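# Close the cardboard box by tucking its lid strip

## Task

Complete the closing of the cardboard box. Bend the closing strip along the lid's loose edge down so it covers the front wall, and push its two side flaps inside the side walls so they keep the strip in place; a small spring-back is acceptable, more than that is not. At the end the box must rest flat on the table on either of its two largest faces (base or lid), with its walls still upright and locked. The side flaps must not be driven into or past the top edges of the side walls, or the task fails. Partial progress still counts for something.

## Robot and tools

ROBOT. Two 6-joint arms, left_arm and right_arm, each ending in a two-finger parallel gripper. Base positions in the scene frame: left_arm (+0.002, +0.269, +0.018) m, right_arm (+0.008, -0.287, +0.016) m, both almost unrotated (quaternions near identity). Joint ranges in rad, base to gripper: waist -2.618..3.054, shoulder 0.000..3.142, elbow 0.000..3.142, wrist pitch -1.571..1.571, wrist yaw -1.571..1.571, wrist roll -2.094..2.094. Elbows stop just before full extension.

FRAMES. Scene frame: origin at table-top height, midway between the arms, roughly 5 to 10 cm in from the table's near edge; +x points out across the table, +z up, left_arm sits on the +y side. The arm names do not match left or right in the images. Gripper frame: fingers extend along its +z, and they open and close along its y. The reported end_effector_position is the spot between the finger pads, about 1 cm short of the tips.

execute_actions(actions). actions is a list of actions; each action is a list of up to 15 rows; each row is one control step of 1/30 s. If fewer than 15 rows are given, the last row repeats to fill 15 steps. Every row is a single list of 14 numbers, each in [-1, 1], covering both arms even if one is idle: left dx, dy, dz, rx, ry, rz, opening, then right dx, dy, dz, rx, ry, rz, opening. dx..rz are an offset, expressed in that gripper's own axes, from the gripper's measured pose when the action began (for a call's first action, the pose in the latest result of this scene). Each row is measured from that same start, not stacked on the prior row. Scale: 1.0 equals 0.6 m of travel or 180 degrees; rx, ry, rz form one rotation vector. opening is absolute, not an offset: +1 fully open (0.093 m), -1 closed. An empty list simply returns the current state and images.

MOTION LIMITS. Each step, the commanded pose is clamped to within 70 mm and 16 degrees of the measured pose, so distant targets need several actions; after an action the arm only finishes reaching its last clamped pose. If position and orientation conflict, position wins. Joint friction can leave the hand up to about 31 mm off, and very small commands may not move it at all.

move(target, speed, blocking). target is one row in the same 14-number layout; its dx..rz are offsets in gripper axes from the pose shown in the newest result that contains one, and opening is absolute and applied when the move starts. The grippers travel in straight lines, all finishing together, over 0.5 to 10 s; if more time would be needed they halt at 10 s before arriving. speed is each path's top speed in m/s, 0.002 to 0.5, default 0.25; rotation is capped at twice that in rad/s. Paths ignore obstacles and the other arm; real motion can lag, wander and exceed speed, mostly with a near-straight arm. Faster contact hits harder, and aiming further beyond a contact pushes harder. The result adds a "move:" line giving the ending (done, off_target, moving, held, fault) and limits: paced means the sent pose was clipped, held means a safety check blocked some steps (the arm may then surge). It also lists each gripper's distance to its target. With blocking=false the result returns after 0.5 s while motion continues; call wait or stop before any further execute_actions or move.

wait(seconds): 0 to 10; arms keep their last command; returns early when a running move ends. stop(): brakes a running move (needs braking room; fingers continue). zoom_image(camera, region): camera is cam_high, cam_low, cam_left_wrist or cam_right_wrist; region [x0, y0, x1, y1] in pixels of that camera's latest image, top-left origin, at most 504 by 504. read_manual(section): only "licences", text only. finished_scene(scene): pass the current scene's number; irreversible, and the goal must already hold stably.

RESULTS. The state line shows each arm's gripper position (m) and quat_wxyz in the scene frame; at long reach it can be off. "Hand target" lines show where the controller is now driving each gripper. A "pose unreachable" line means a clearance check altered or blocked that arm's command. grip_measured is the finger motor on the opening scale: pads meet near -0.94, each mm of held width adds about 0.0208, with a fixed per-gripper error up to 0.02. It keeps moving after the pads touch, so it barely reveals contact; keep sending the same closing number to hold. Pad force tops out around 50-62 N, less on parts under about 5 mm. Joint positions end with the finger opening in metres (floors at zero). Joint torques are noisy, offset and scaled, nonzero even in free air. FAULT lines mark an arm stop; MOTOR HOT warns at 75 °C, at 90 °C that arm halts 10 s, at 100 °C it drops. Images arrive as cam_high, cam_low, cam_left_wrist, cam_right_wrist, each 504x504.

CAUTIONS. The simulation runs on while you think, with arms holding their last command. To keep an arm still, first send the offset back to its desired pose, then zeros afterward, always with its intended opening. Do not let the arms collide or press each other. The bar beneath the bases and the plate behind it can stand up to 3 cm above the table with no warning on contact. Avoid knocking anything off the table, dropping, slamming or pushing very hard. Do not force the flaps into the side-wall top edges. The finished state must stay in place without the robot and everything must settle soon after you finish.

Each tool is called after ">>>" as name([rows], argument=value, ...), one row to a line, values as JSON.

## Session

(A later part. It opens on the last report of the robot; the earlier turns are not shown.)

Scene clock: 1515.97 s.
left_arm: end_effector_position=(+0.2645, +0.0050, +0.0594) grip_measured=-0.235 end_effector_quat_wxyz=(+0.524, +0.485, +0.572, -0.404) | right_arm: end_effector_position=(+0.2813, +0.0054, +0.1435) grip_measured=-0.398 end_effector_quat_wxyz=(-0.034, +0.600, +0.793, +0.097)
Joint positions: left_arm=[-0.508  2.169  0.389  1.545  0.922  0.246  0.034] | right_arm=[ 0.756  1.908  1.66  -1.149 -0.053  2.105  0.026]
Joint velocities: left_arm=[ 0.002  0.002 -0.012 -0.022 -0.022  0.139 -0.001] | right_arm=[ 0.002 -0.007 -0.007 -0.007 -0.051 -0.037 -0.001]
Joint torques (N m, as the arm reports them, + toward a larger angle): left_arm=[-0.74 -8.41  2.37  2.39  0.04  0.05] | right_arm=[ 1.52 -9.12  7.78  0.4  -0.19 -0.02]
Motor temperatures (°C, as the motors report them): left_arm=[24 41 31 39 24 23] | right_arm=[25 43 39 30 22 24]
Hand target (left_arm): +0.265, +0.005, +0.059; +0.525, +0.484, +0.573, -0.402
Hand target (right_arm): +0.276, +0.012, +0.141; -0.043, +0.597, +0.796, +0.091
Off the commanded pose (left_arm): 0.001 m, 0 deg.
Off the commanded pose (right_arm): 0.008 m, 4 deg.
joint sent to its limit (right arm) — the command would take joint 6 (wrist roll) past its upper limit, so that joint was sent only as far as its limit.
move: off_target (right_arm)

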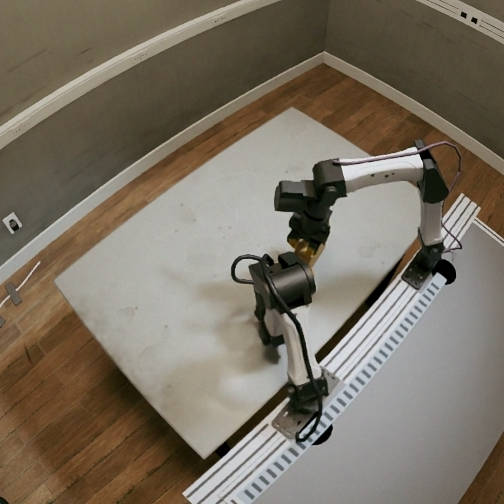

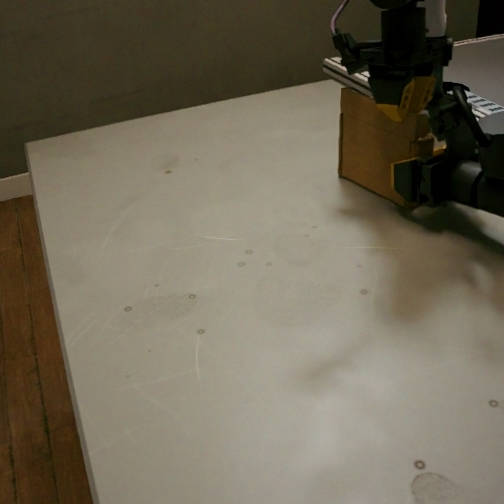

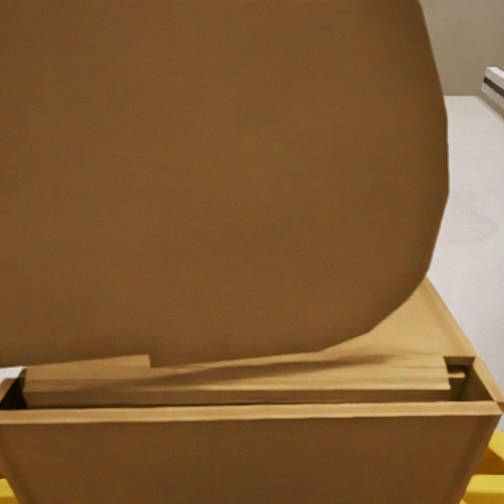

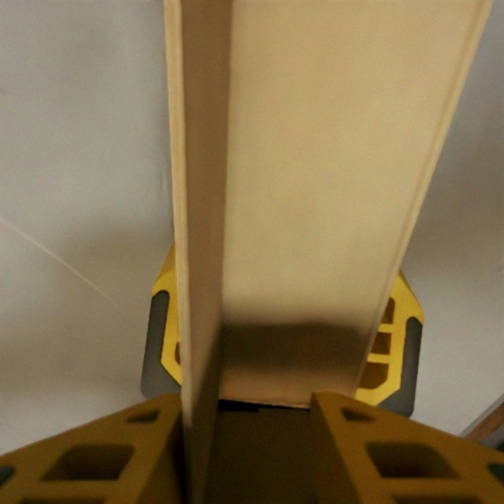

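>>> move(target=[0,0,0,0,0,0,-0.25, 0.03,0.003,0.01,0,0,0,-0.45], speed=0.015)

Scene clock: 1520.63 s.
left_arm: end_effector_position=(+0.2645, +0.0050, +0.0594) grip_measured=-0.235 end_effector_quat_wxyz=(+0.524, +0.485, +0.572, -0.404) | right_arm: end_effector_position=(+0.2801, +0.0148, +0.1427) grip_measured=-0.448 end_effector_quat_wxyz=(-0.035, +0.593, +0.798, +0.098)
Joint positions: left_arm=[-0.508  2.169  0.389  1.545  0.922  0.246  0.034] | right_arm=[ 0.774  1.931  1.687 -1.15  -0.054  2.105  0.024]
Joint velocities: left_arm=[-0.002 -0.012 -0.007  0.139  0.037 -0.007  0.001] | right_arm=[ 0.017 -0.017  0.002 -0.051  0.022 -0.037  0.   ]
Joint torques (N m, as the arm reports them, + toward a larger angle): left_arm=[-0.57 -8.35  2.44  2.39  0.1   0.01] | right_arm=[ 1.43 -9.36  7.89  0.55 -0.16 -0.02]
Motor temperatures (°C, as the motors report them): left_arm=[24 41 31 39 24 23] | right_arm=[25 43 39 30 22 24]
Hand target (left_arm): +0.265, +0.005, +0.059; +0.524, +0.485, +0.572, -0.404
Hand target (right_arm): +0.278, +0.024, +0.141; -0.039, +0.589, +0.801, +0.098
Off the commanded pose (left_arm): 0.000 m, 0 deg.
Off the commanded pose (right_arm): 0.010 m, 1 deg.
joint sent to its limit (right arm) — the command would take joint 6 (wrist roll) past its upper limit, so that joint was sent only as far as its limit.
move: done

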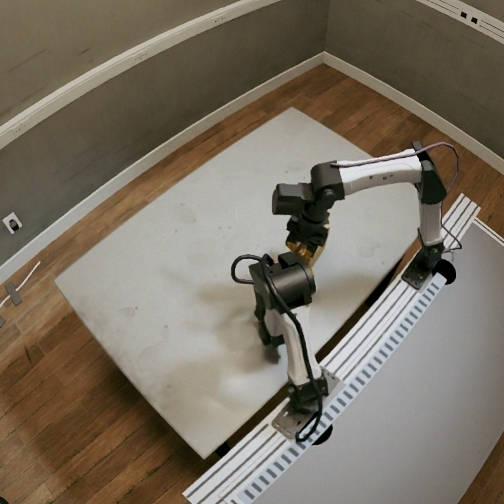

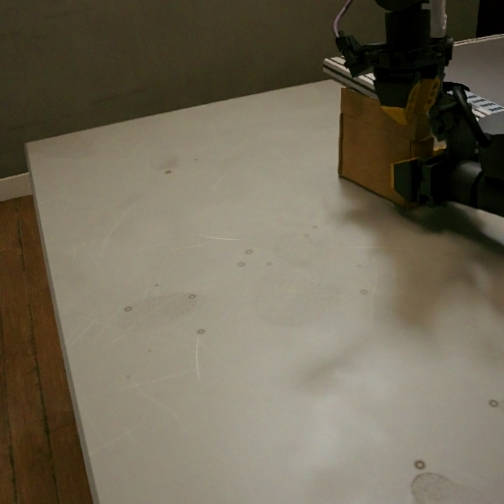

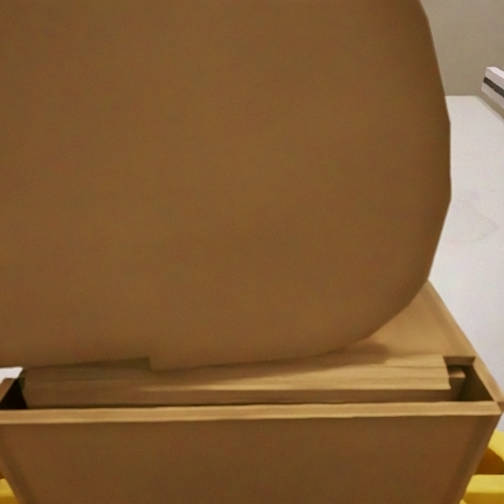

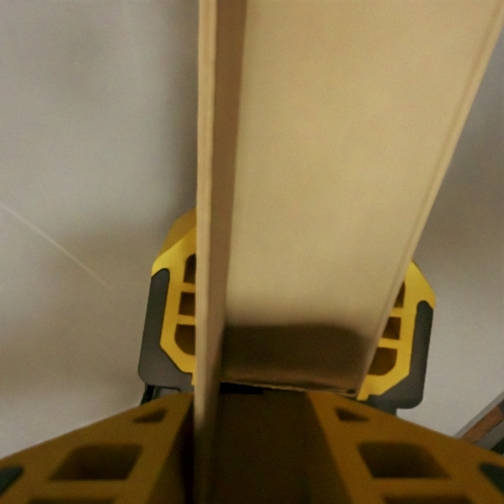

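>>> move(target=[0,0,0,0,0,0,-0.25, 0.032,0.003,0.01,0,0,0,-0.45], speed=0.015)

>>> zoom_image(camera="cam_right_wrist", region=[170, 290, 410, 504])

Scene clock: 1526.90 s.
left_arm: end_effector_position=(+0.2645, +0.0050, +0.0594) grip_measured=-0.235 end_effector_quat_wxyz=(+0.524, +0.485, +0.572, -0.404) | right_arm: end_effector_position=(+0.2791, +0.0259, +0.1427) grip_measured=-0.448 end_effector_quat_wxyz=(-0.035, +0.585, +0.804, +0.101)
Joint positions: left_arm=[-0.508  2.169  0.389  1.545  0.922  0.246  0.034] | right_arm=[ 0.794  1.957  1.719 -1.151 -0.054  2.105  0.024]
Joint velocities: left_arm=[-0.027 -0.012 -0.007 -0.007 -0.007 -0.022 -0.001] | right_arm=[-0.007 -0.017  0.007 -0.037  0.007  0.022 -0.   ]
Joint torques (N m, as the arm reports them, + toward a larger angle): left_arm=[-0.7  -8.38  2.41  2.37  0.16  0.04] | right_arm=[ 1.57 -9.43  7.88  0.5  -0.18 -0.04]
Motor temperatures (°C, as the motors report them): left_arm=[24 41 31 39 24 23] | right_arm=[25 44 40 30 22 24]
Hand target (left_arm): +0.265, +0.005, +0.059; +0.524, +0.485, +0.572, -0.404
Hand target (right_arm): +0.276, +0.034, +0.140; -0.040, +0.581, +0.807, +0.099
Off the commanded pose (left_arm): 0.000 m, 0 deg.
Off the commanded pose (right_arm): 0.009 m, 1 deg.
joint sent to its limit (right arm) — the command would take joint 6 (wrist roll) past its upper limit, so that joint was sent only as far as its limit.
move: done

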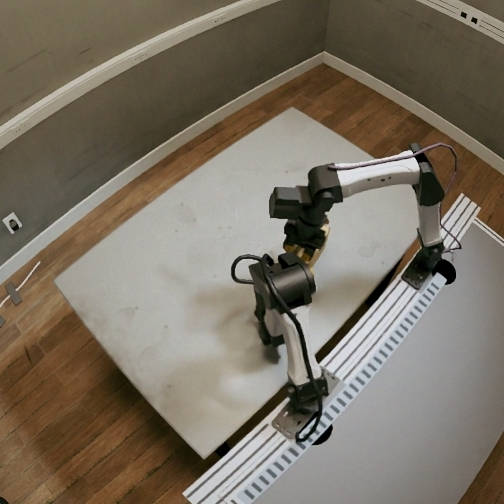

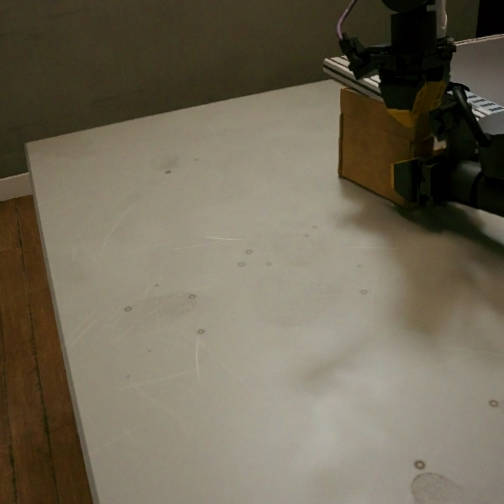

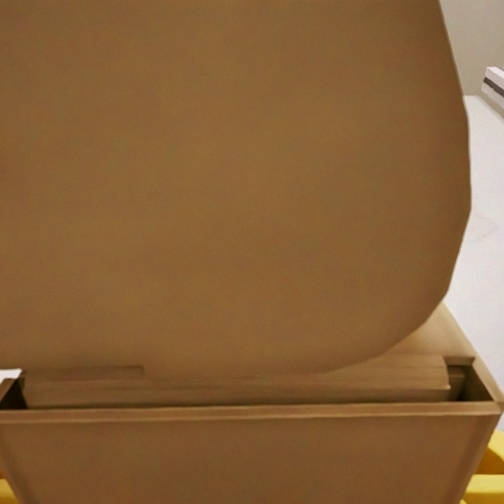

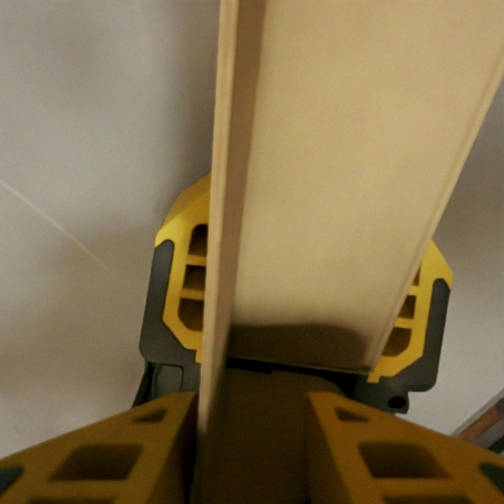

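Region (170, 290, 410, 504) of cam_right_wrist's 504x504 image, scaled by 2.100, with more detail than that image has; it fills the top 449 rows of this view, and the rest is white.

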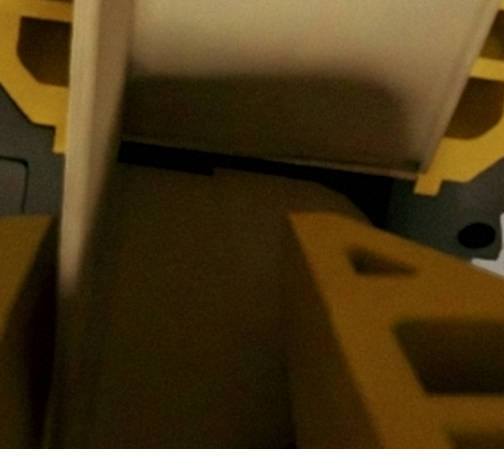

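>>> move(target=[0,0,0,0,0,0,-0.25, 0.029,0.0,0.01,0,0,0,-0.45], speed=0.015)

>>> zoom_image(camera="cam_right_wrist", region=[170, 290, 410, 504])

Scene clock: 1535.53 s.
left_arm: end_effector_position=(+0.2645, +0.0050, +0.0594) grip_measured=-0.235 end_effector_quat_wxyz=(+0.524, +0.485, +0.572, -0.404) | right_arm: end_effector_position=(+0.2763, +0.0339, +0.1422) grip_measured=-0.448 end_effector_quat_wxyz=(-0.036, +0.578, +0.809, +0.102)
Joint positions: left_arm=[-0.508  2.169  0.389  1.545  0.922  0.246  0.034] | right_arm=[ 0.812  1.972  1.738 -1.151 -0.054  2.105  0.024]
Joint velocities: left_arm=[-0.012 -0.012 -0.002 -0.066 -0.037 -0.066 -0.   ] | right_arm=[-0.002 -0.017 -0.002 -0.037  0.022 -0.051  0.   ]
Joint torques (N m, as the arm reports them, + toward a larger angle): left_arm=[-0.57 -8.28  2.4   2.41  0.12  0.03] | right_arm=[ 1.57 -9.69  7.84  0.56 -0.14  0.  ]
Motor temperatures (°C, as the motors report them): left_arm=[24 41 31 39 24 23] | right_arm=[25 44 41 30 22 24]
Hand target (left_arm): +0.265, +0.005, +0.059; +0.524, +0.485, +0.572, -0.404
Hand target (right_arm): +0.273, +0.043, +0.140; -0.040, +0.573, +0.812, +0.102
Off the commanded pose (left_arm): 0.000 m, 0 deg.
Off the commanded pose (right_arm): 0.010 m, 1 deg.
joint sent to its limit (right arm) — the command would take joint 6 (wrist roll) past its upper limit, so that joint was sent only as far as its limit.
move: done

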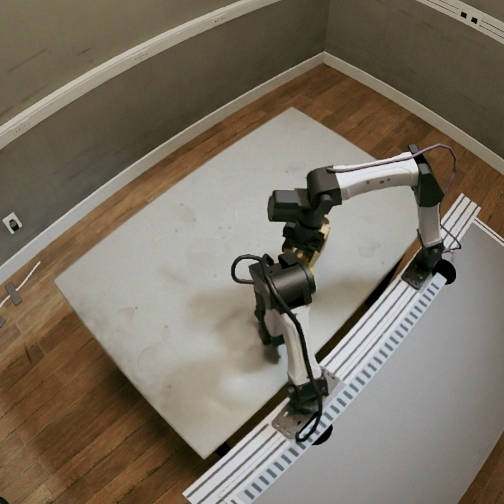

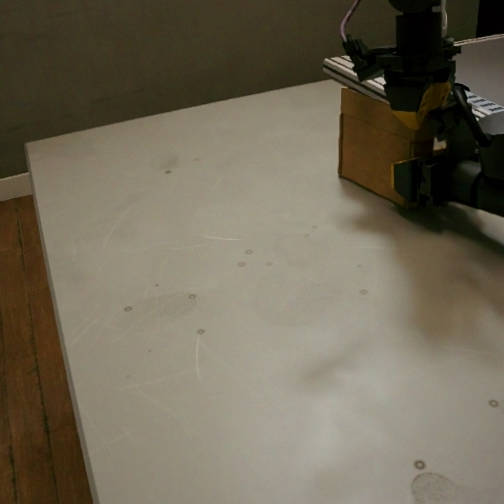

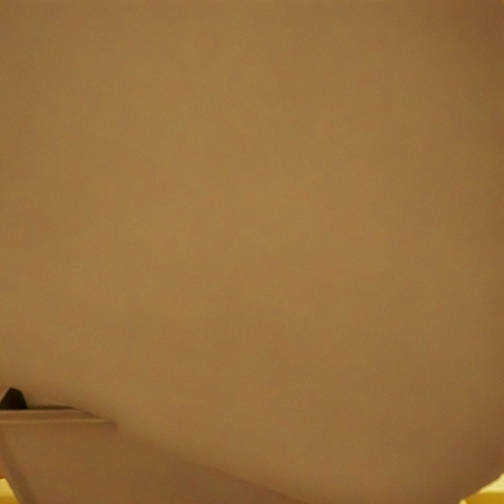

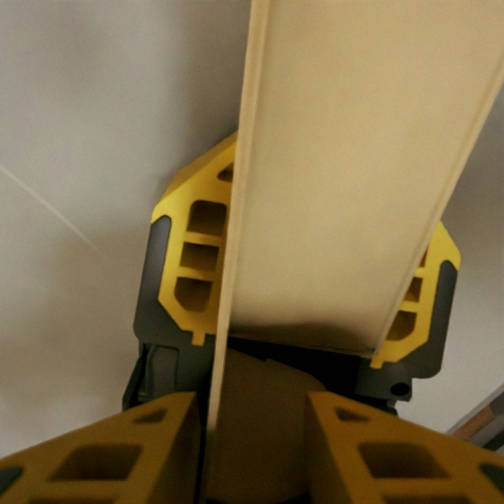

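Region (170, 290, 410, 504) of cam_right_wrist's 504x504 image, scaled by 2.100, with more detail than that image has; it fills the top 449 rows of this view, and the rest is white.

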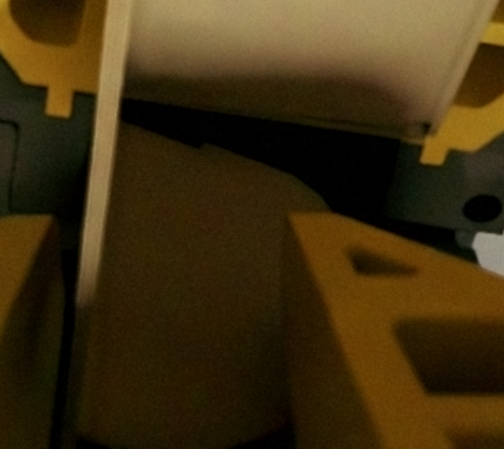

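>>> move(target=[0,0,0,0,0,0,-0.25, -0.06,-0.005,-0.005,0,0,0,-0.3], speed=0.03)

>>> execute_actions([
  [[0,0,0,0,0,0,-0.25,0,0,0,0,0,0,-0.45]],
  [[0,0,0,0,0,0,-0.25,0,0,0,0,0,0,-0.55]],
  [[0,0,0,0,0,0,-0.25,0,0,0,0,0,0,-0.55]],
])

Scene clock: 1542.27 s.
left_arm: end_effector_position=(+0.2645, +0.0050, +0.0594) grip_measured=-0.235 end_effector_quat_wxyz=(+0.524, +0.485, +0.572, -0.404) | right_arm: end_effector_position=(+0.2888, +0.0015, +0.1440) grip_measured=-0.302 end_effector_quat_wxyz=(-0.029, +0.579, +0.808, +0.105)
Joint positions: left_arm=[-0.508  2.169  0.389  1.545  0.922  0.246  0.034] | right_arm=[ 0.736  1.905  1.657 -1.135 -0.054  2.033  0.031]
Joint velocities: left_arm=[ 0.002 -0.012  0.007 -0.022 -0.051  0.066 -0.001] | right_arm=[ 0.007 -0.022  0.002 -0.007  0.022 -0.125  0.   ]
Joint torques (N m, as the arm reports them, + toward a larger angle): left_arm=[-0.58 -8.33  2.35  2.37  0.11  0.05] | right_arm=[ -0.22 -11.32   4.72   0.63  -0.22  -0.16]
Motor temperatures (°C, as the motors report them): left_arm=[24 41 31 39 24 23] | right_arm=[25 44 41 29 22 24]
Hand target (left_arm): +0.265, +0.005, +0.059; +0.524, +0.485, +0.572, -0.404
Hand target (right_arm): +0.286, -0.001, +0.139; -0.035, +0.578, +0.809, +0.102
Off the commanded pose (left_arm): 0.000 m, 0 deg.
Off the commanded pose (right_arm): 0.007 m, 1 deg.
move: done

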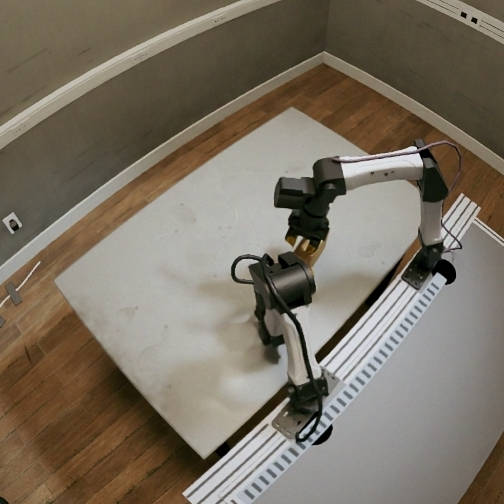

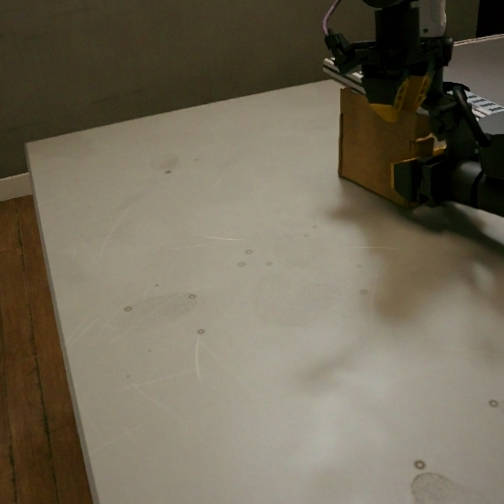

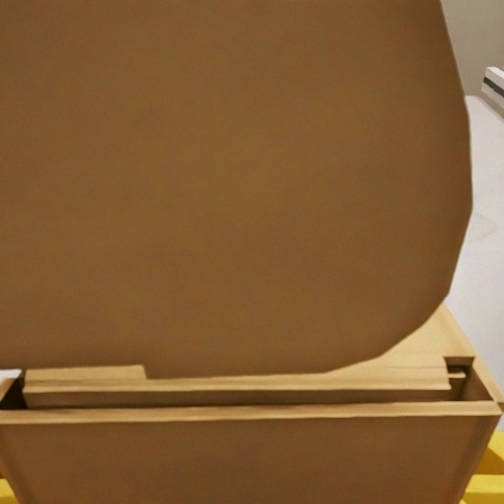

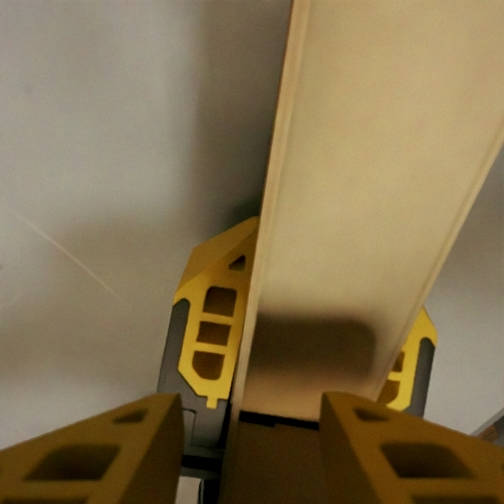

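Scene clock: 1543.77 s.
left_arm: end_effector_position=(+0.2645, +0.0050, +0.0594) grip_measured=-0.235 end_effector_quat_wxyz=(+0.524, +0.485, +0.572, -0.404) | right_arm: end_effector_position=(+0.2888, +0.0015, +0.1440) grip_measured=-0.548 end_effector_quat_wxyz=(-0.029, +0.579, +0.808, +0.105)
Joint positions: left_arm=[-0.508  2.169  0.389  1.545  0.922  0.246  0.034] | right_arm=[ 0.736  1.905  1.657 -1.135 -0.054  2.033  0.019]
Joint velocities: left_arm=[-0.012  0.017  0.012  0.007 -0.037  0.007 -0.   ] | right_arm=[-0.012  0.002  0.002  0.066  0.022  0.007 -0.001]
Joint torques (N m, as the arm reports them, + toward a larger angle): left_arm=[-0.68 -8.15  2.46  2.37  0.08  0.02] | right_arm=[  0.31 -10.72   6.58   0.56  -0.11  -0.08]
Motor temperatures (°C, as the motors report them): left_arm=[24 41 31 39 24 23] | right_arm=[25 44 41 29 22 24]
Hand target (left_arm): +0.265, +0.005, +0.059; +0.524, +0.485, +0.572, -0.404
Hand target (right_arm): +0.289, +0.001, +0.144; -0.029, +0.579, +0.808, +0.105
Off the commanded pose (left_arm): 0.000 m, 0 deg.
Off the commanded pose (right_arm): 0.000 m, 0 deg.

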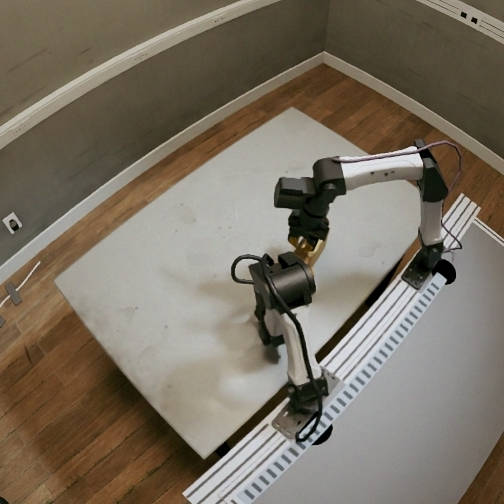

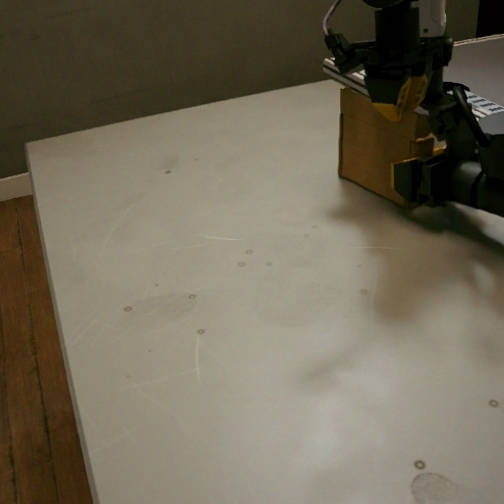

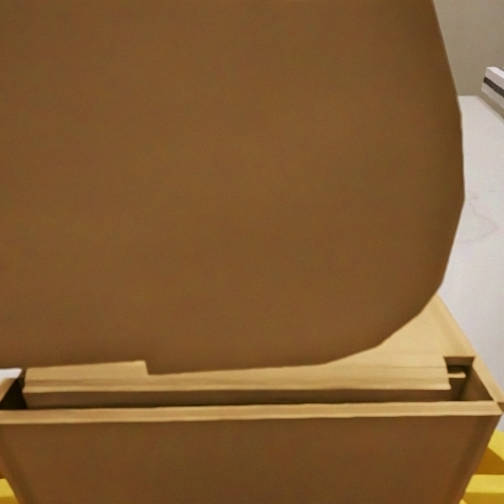

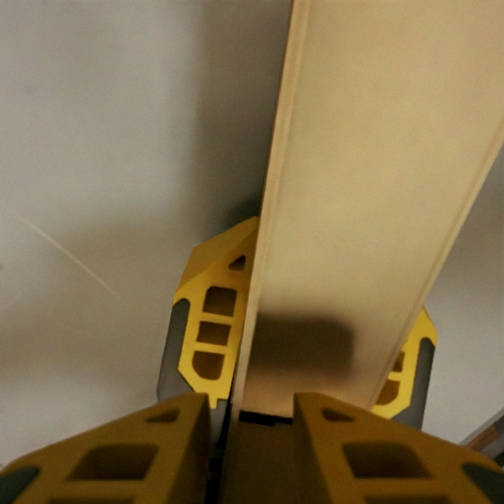

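>>> move(target=[0,0,0,0,0,0,-0.25, 0,-0.025,0.01,0,0,0.03,-0.55], speed=0.015)

Scene clock: 1555.27 s.
left_arm: end_effector_position=(+0.2645, +0.0050, +0.0594) grip_measured=-0.235 end_effector_quat_wxyz=(+0.524, +0.485, +0.572, -0.404) | right_arm: end_effector_position=(+0.2835, -0.0037, +0.1418) grip_measured=-0.548 end_effector_quat_wxyz=(-0.032, +0.608, +0.786, +0.108)
Joint positions: left_arm=[-0.508  2.169  0.389  1.545  0.922  0.246  0.034] | right_arm=[ 0.736  1.867  1.597 -1.105 -0.054  2.105  0.019]
Joint velocities: left_arm=[ 0.012 -0.002  0.002 -0.022 -0.051 -0.037 -0.   ] | right_arm=[-0.002  0.012  0.012  0.007  0.066 -0.037  0.   ]
Joint torques (N m, as the arm reports them, + toward a larger angle): left_arm=[-0.69 -8.29  2.44  2.42  0.1   0.01] | right_arm=[  1.24 -10.99   4.82   0.68  -0.23  -0.05]
Motor temperatures (°C, as the motors report them): left_arm=[24 41 31 39 24 23] | right_arm=[25 45 40 29 22 24]
Hand target (left_arm): +0.265, +0.005, +0.059; +0.524, +0.485, +0.572, -0.404
Hand target (right_arm): +0.275, -0.002, +0.136; -0.039, +0.605, +0.788, +0.103
Off the commanded pose (left_arm): 0.000 m, 0 deg.
Off the commanded pose (right_arm): 0.010 m, 1 deg.
joint sent to its limit (right arm) — the command would take joint 6 (wrist roll) past its upper limit, so that joint was sent only as far as its limit.
move: done

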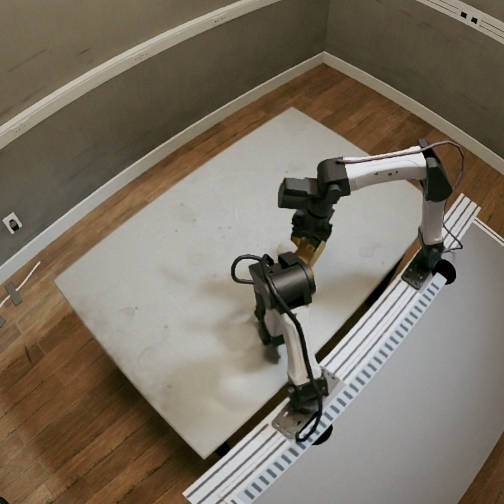

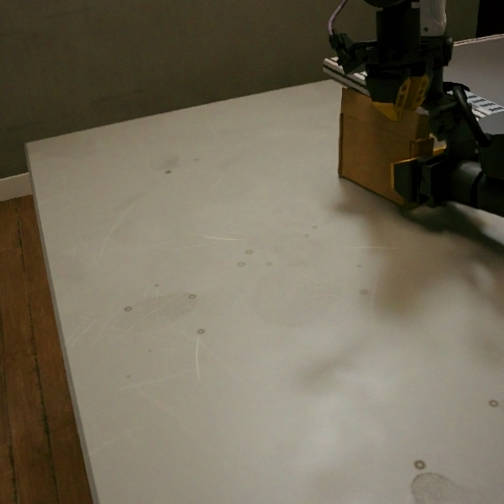

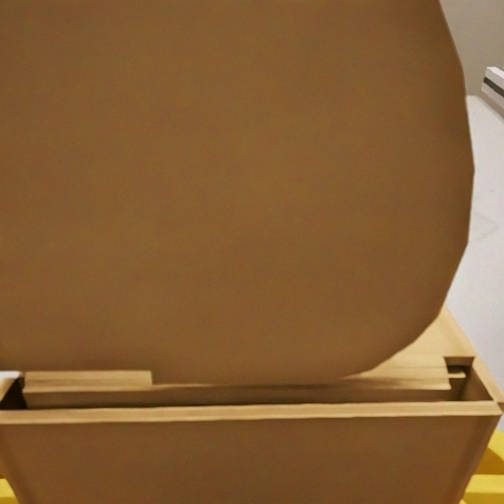

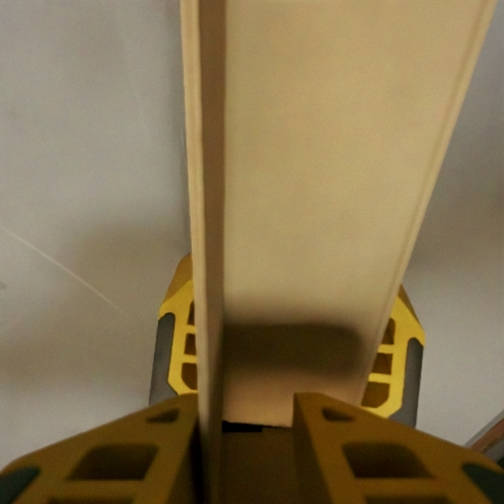

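>>> execute_actions([
  [[0,0,0,0,0,0,-0.25,0,0,0,0,0,0,-0.62]],
  [[0,0,0,0,0,0,-0.25,0,0,0,0,0,0,-0.69]],
  [[0,0,0,0,0,0,-0.25,0,0,0,0,0,0,-0.75]],
  [[0,0,0,0,0,0,-0.25,0,0,0,0,0,0,-0.75]],
])

Scene clock: 1560.97 s.
left_arm: end_effector_position=(+0.2642, +0.0049, +0.0595) grip_measured=-0.235 end_effector_quat_wxyz=(+0.524, +0.485, +0.571, -0.404) | right_arm: end_effector_position=(+0.2841, -0.0033, +0.1420) grip_measured=-0.748 end_effector_quat_wxyz=(-0.031, +0.608, +0.786, +0.109)
Joint positions: left_arm=[-0.508  2.169  0.389  1.545  0.924  0.246  0.034] | right_arm=[ 0.736  1.867  1.597 -1.101 -0.053  2.105  0.009]
Joint velocities: left_arm=[-0.007 -0.027 -0.017  0.081  0.037  0.007 -0.   ] | right_arm=[-0.022 -0.017  0.002  0.007  0.022 -0.051 -0.001]
Joint torques (N m, as the arm reports them, + toward a larger angle): left_arm=[-0.54 -8.31  2.42  2.34  0.09  0.07] | right_arm=[  0.31 -10.33   6.7    0.58  -0.15  -0.08]
Motor temperatures (°C, as the motors report them): left_arm=[24 41 31 39 24 23] | right_arm=[25 46 40 29 22 24]
Hand target (left_arm): +0.264, +0.005, +0.059; +0.524, +0.485, +0.571, -0.404
Hand target (right_arm): +0.284, -0.003, +0.142; -0.031, +0.608, +0.786, +0.109
Off the commanded pose (left_arm): 0.000 m, 0 deg.
Off the commanded pose (right_arm): 0.000 m, 0 deg.

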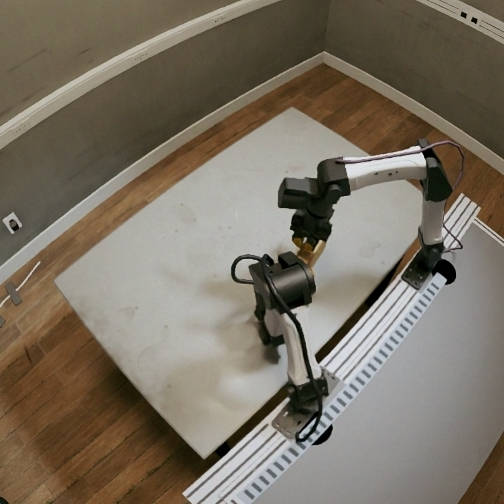

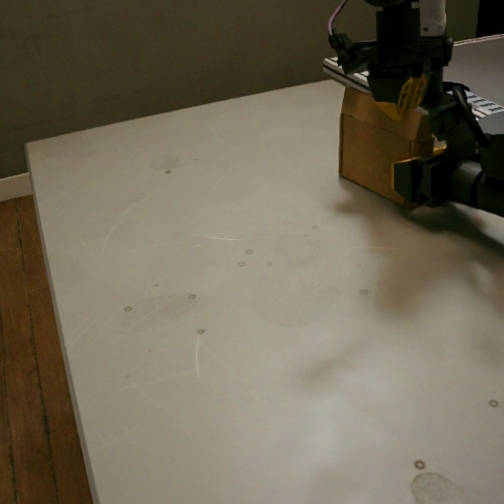

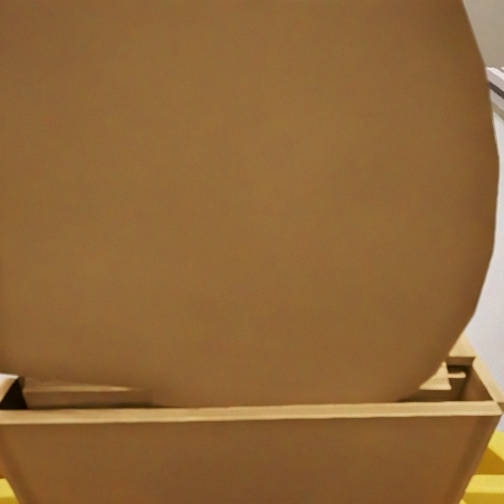

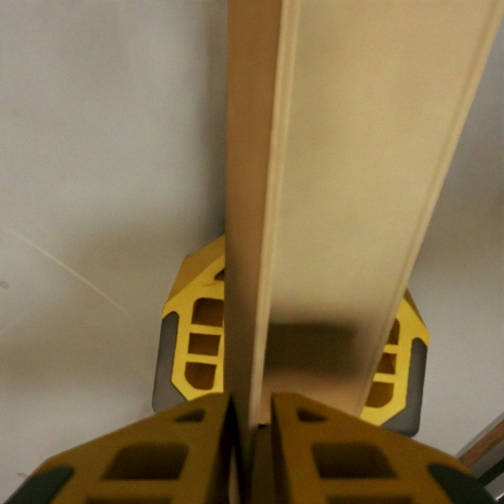

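>>> move(target=[0,0,0,0,0,0,-0.25, -0.085,-0.02,-0.008,0,0,0.01,-0.6], speed=0.02)

Scene clock: 1567.63 s.
left_arm: end_effector_position=(+0.2642, +0.0049, +0.0595) grip_measured=-0.235 end_effector_quat_wxyz=(+0.524, +0.485, +0.571, -0.404) | right_arm: end_effector_position=(+0.2910, -0.0525, +0.1419) grip_measured=-0.602 end_effector_quat_wxyz=(-0.024, +0.620, +0.776, +0.113)
Joint positions: left_arm=[-0.508  2.169  0.389  1.545  0.924  0.246  0.034] | right_arm=[ 0.626  1.752  1.458 -1.074 -0.058  2.028  0.016]
Joint velocities: left_arm=[-0.012  0.002  0.007 -0.081  0.007 -0.007 -0.001] | right_arm=[-0.002  0.012 -0.002 -0.051 -0.022  0.007  0.001]
Joint torques (N m, as the arm reports them, + toward a larger angle): left_arm=[-0.56 -8.45  2.44  2.39  0.08  0.04] | right_arm=[ -0.49 -10.03   4.65   0.63  -0.24  -0.14]
Motor temperatures (°C, as the motors report them): left_arm=[24 41 31 39 24 23] | right_arm=[25 46 39 29 22 24]
Hand target (left_arm): +0.264, +0.005, +0.059; +0.524, +0.485, +0.571, -0.404
Hand target (right_arm): +0.287, -0.056, +0.136; -0.032, +0.620, +0.777, +0.108
Off the commanded pose (left_arm): 0.000 m, 0 deg.
Off the commanded pose (right_arm): 0.009 m, 1 deg.
move: done

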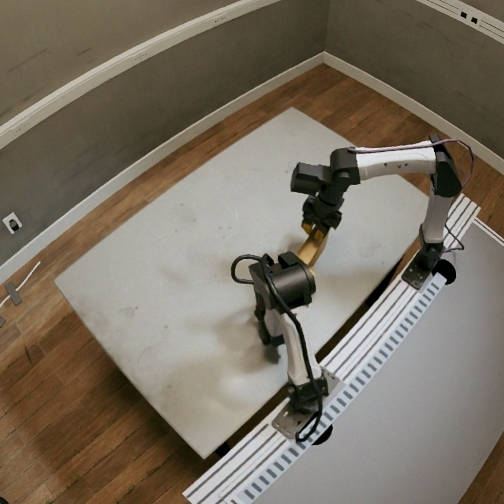

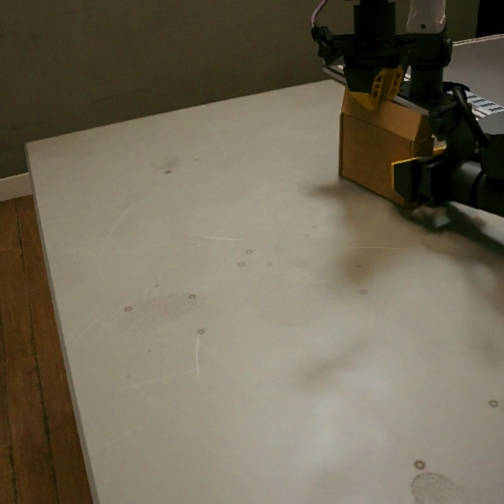

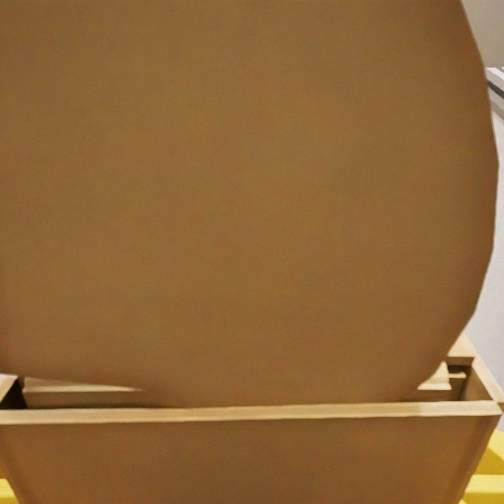

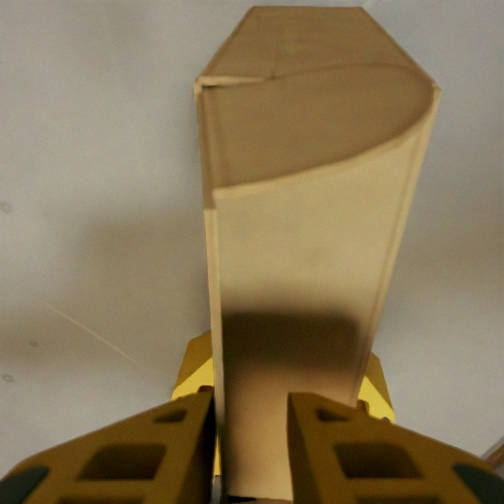

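>>> move(target=[0,0,0,0,0,0,-0.25, 0.0,0.02,-0.06,0.04,-0.05,0,-0.3], speed=0.04)

>>> move(target=[0,0,0,0,0,0,-0.25, -0.15,0,0,0,0,0,-0.3], speed=0.05)

>>> move(target=[0,0,0,0,0,0,-0.25, 0,0,0.07,0,0,0,-0.3], speed=0.04)

Scene clock: 1582.30 s.
left_arm: end_effector_position=(+0.2642, +0.0049, +0.0595) grip_measured=-0.235 end_effector_quat_wxyz=(+0.524, +0.485, +0.571, -0.404) | right_arm: end_effector_position=(+0.3020, -0.0631, +0.1796) grip_measured=-0.302 end_effector_quat_wxyz=(-0.003, +0.629, +0.777, +0.024)
Joint positions: left_arm=[-0.508  2.169  0.389  1.545  0.924  0.246  0.034] | right_arm=[ 0.626  1.929  1.858 -1.461  0.023  2.036  0.031]
Joint velocities: left_arm=[-0.017  0.002 -0.027  0.022  0.037  0.022 -0.001] | right_arm=[ 0.002  0.007 -0.012 -0.051  0.037 -0.037 -0.001]
Joint torques (N m, as the arm reports them, + toward a larger angle): left_arm=[-0.69 -8.27  2.27  2.39  0.1   0.04] | right_arm=[ 2.03 -8.87  7.44  0.13 -0.03 -0.02]
Motor temperatures (°C, as the motors report them): left_arm=[24 41 31 39 24 23] | right_arm=[25 46 39 29 22 24]
Hand target (left_arm): +0.264, +0.005, +0.059; +0.524, +0.485, +0.571, -0.404
Hand target (right_arm): +0.300, -0.057, +0.178; -0.000, +0.624, +0.782, +0.016
Off the commanded pose (left_arm): 0.000 m, 0 deg.
Off the commanded pose (right_arm): 0.006 m, 1 deg.
move: done

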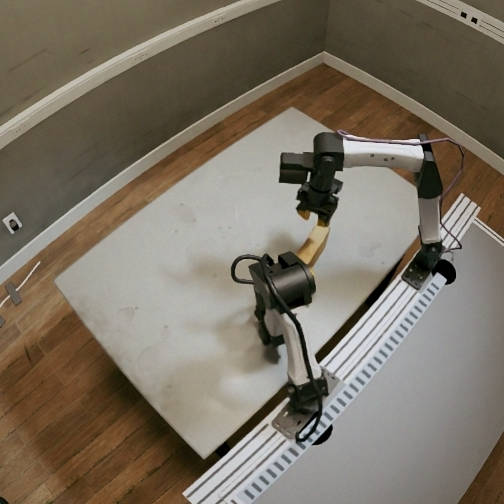

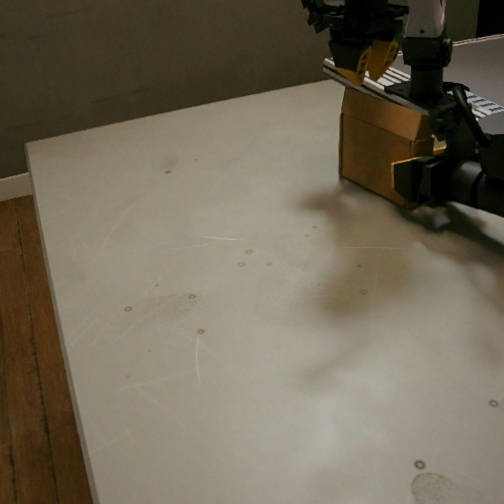

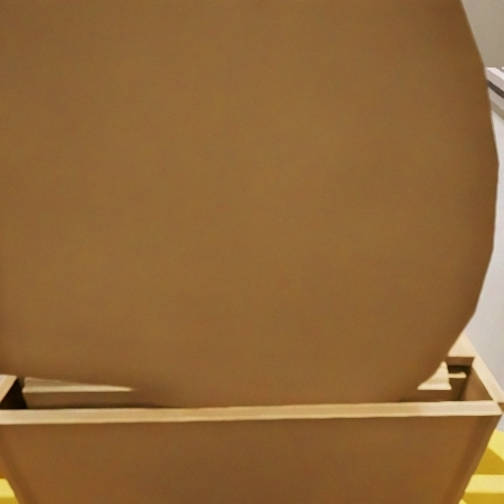

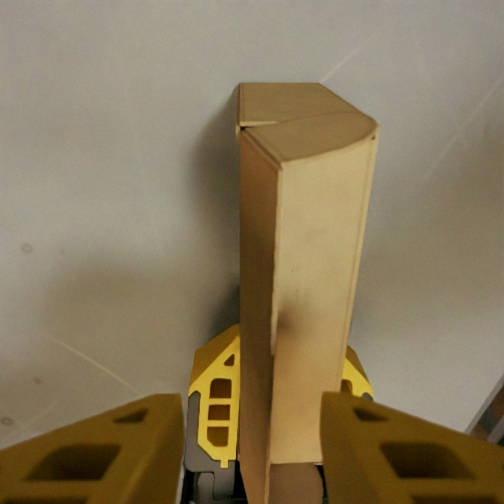

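Scene clock: 1584.40 s.
left_arm: end_effector_position=(+0.2642, +0.0049, +0.0595) grip_measured=-0.235 end_effector_quat_wxyz=(+0.524, +0.485, +0.571, -0.404) | right_arm: end_effector_position=(+0.3253, -0.1493, +0.1813) grip_measured=-0.302 end_effector_quat_wxyz=(+0.003, +0.631, +0.776, +0.024)
Joint positions: left_arm=[-0.508  2.169  0.389  1.545  0.924  0.246  0.034] | right_arm=[ 0.387  1.817  1.731 -1.436  0.023  1.802  0.031]
Joint velocities: left_arm=[ 0.012 -0.002 -0.002 -0.066  0.037 -0.051 -0.001] | right_arm=[-0.022  0.002 -0.007 -0.007 -0.007  0.007  0.   ]
Joint torques (N m, as the arm reports them, + toward a larger angle): left_arm=[-0.68 -8.31  2.43  2.38  0.1   0.06] | right_arm=[ -0.23 -10.16   4.62   0.36  -0.09  -0.1 ]
Motor temperatures (°C, as the motors report them): left_arm=[24 41 31 39 24 23] | right_arm=[25 46 38 29 22 24]
Hand target (left_arm): +0.264, +0.005, +0.059; +0.524, +0.485, +0.571, -0.404
Hand target (right_arm): +0.322, -0.152, +0.176; -0.000, +0.629, +0.777, +0.021
Off the commanded pose (left_arm): 0.000 m, 0 deg.
Off the commanded pose (right_arm): 0.007 m, 1 deg.
move: done

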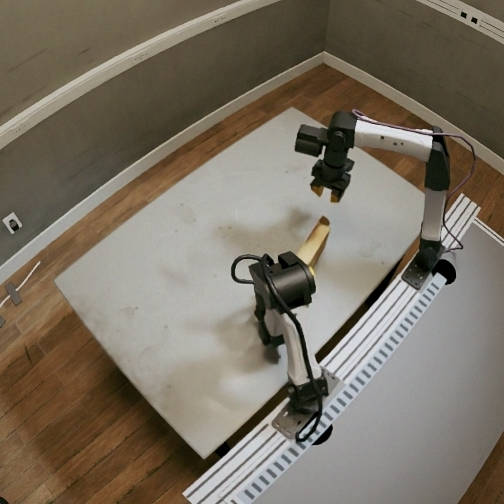

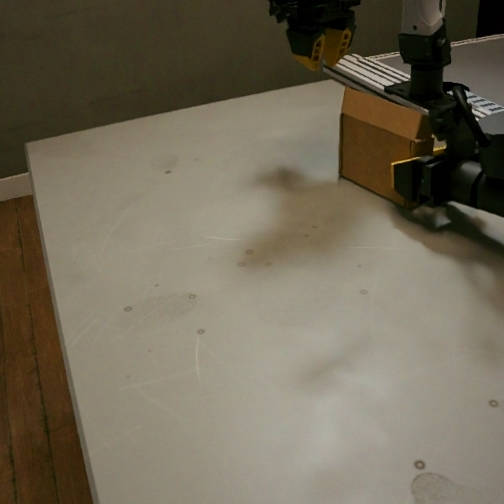

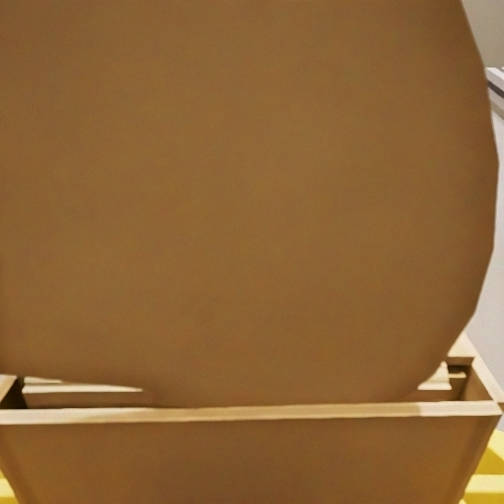

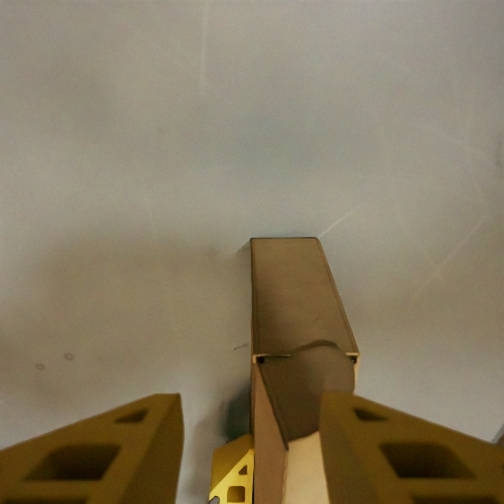

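Scene clock: 1585.87 s.
left_arm: end_effector_position=(+0.2642, +0.0049, +0.0595) grip_measured=-0.235 end_effector_quat_wxyz=(+0.524, +0.485, +0.571, -0.404) | right_arm: end_effector_position=(+0.3295, -0.1458, +0.1450) grip_measured=-0.302 end_effector_quat_wxyz=(+0.005, +0.631, +0.776, +0.029)
Joint positions: left_arm=[-0.508  2.169  0.389  1.545  0.924  0.246  0.034] | right_arm=[ 0.387  1.817  1.585 -1.28   0.023  1.801  0.031]
Joint velocities: left_arm=[-0.017 -0.007  0.012 -0.081  0.007 -0.154  0.001] | right_arm=[-0.007 -0.017 -0.002 -0.051  0.037  0.007 -0.001]
Joint torques (N m, as the arm reports them, + toward a larger angle): left_arm=[-0.56 -8.29  2.45  2.39  0.08  0.04] | right_arm=[  0.24 -10.     4.52   0.37  -0.04  -0.1 ]
Motor temperatures (°C, as the motors report them): left_arm=[24 41 31 39 24 23] | right_arm=[25 46 38 29 22 24]
Hand target (left_arm): +0.264, +0.005, +0.059; +0.524, +0.485, +0.571, -0.404
Hand target (right_arm): +0.326, -0.148, +0.139; +0.003, +0.631, +0.776, +0.024
Off the commanded pose (left_arm): 0.000 m, 0 deg.
Off the commanded pose (right_arm): 0.007 m, 1 deg.
move: done

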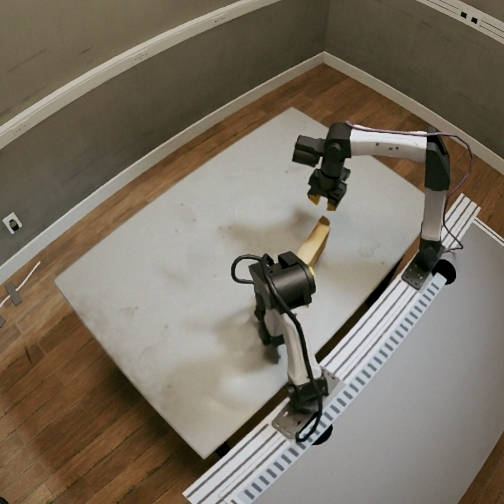

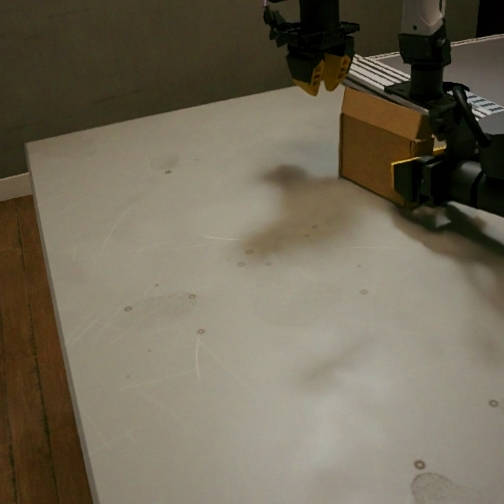

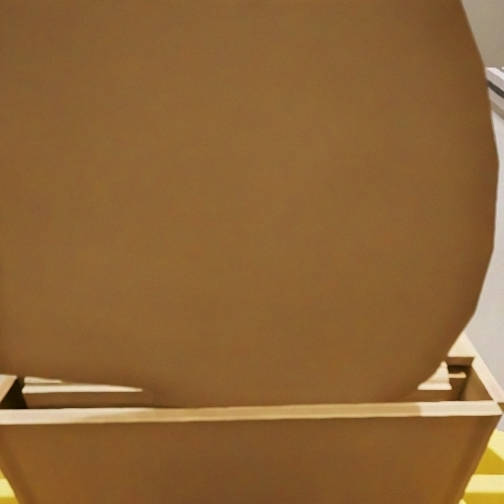

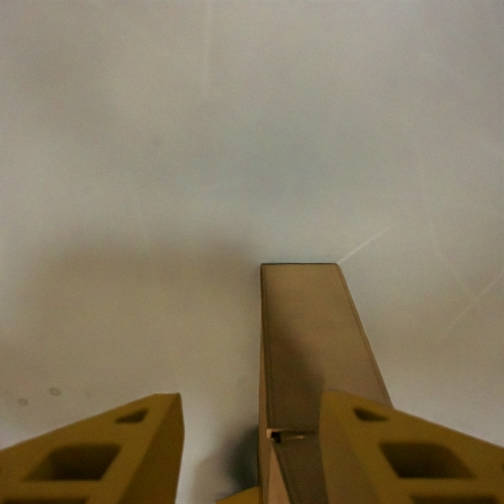

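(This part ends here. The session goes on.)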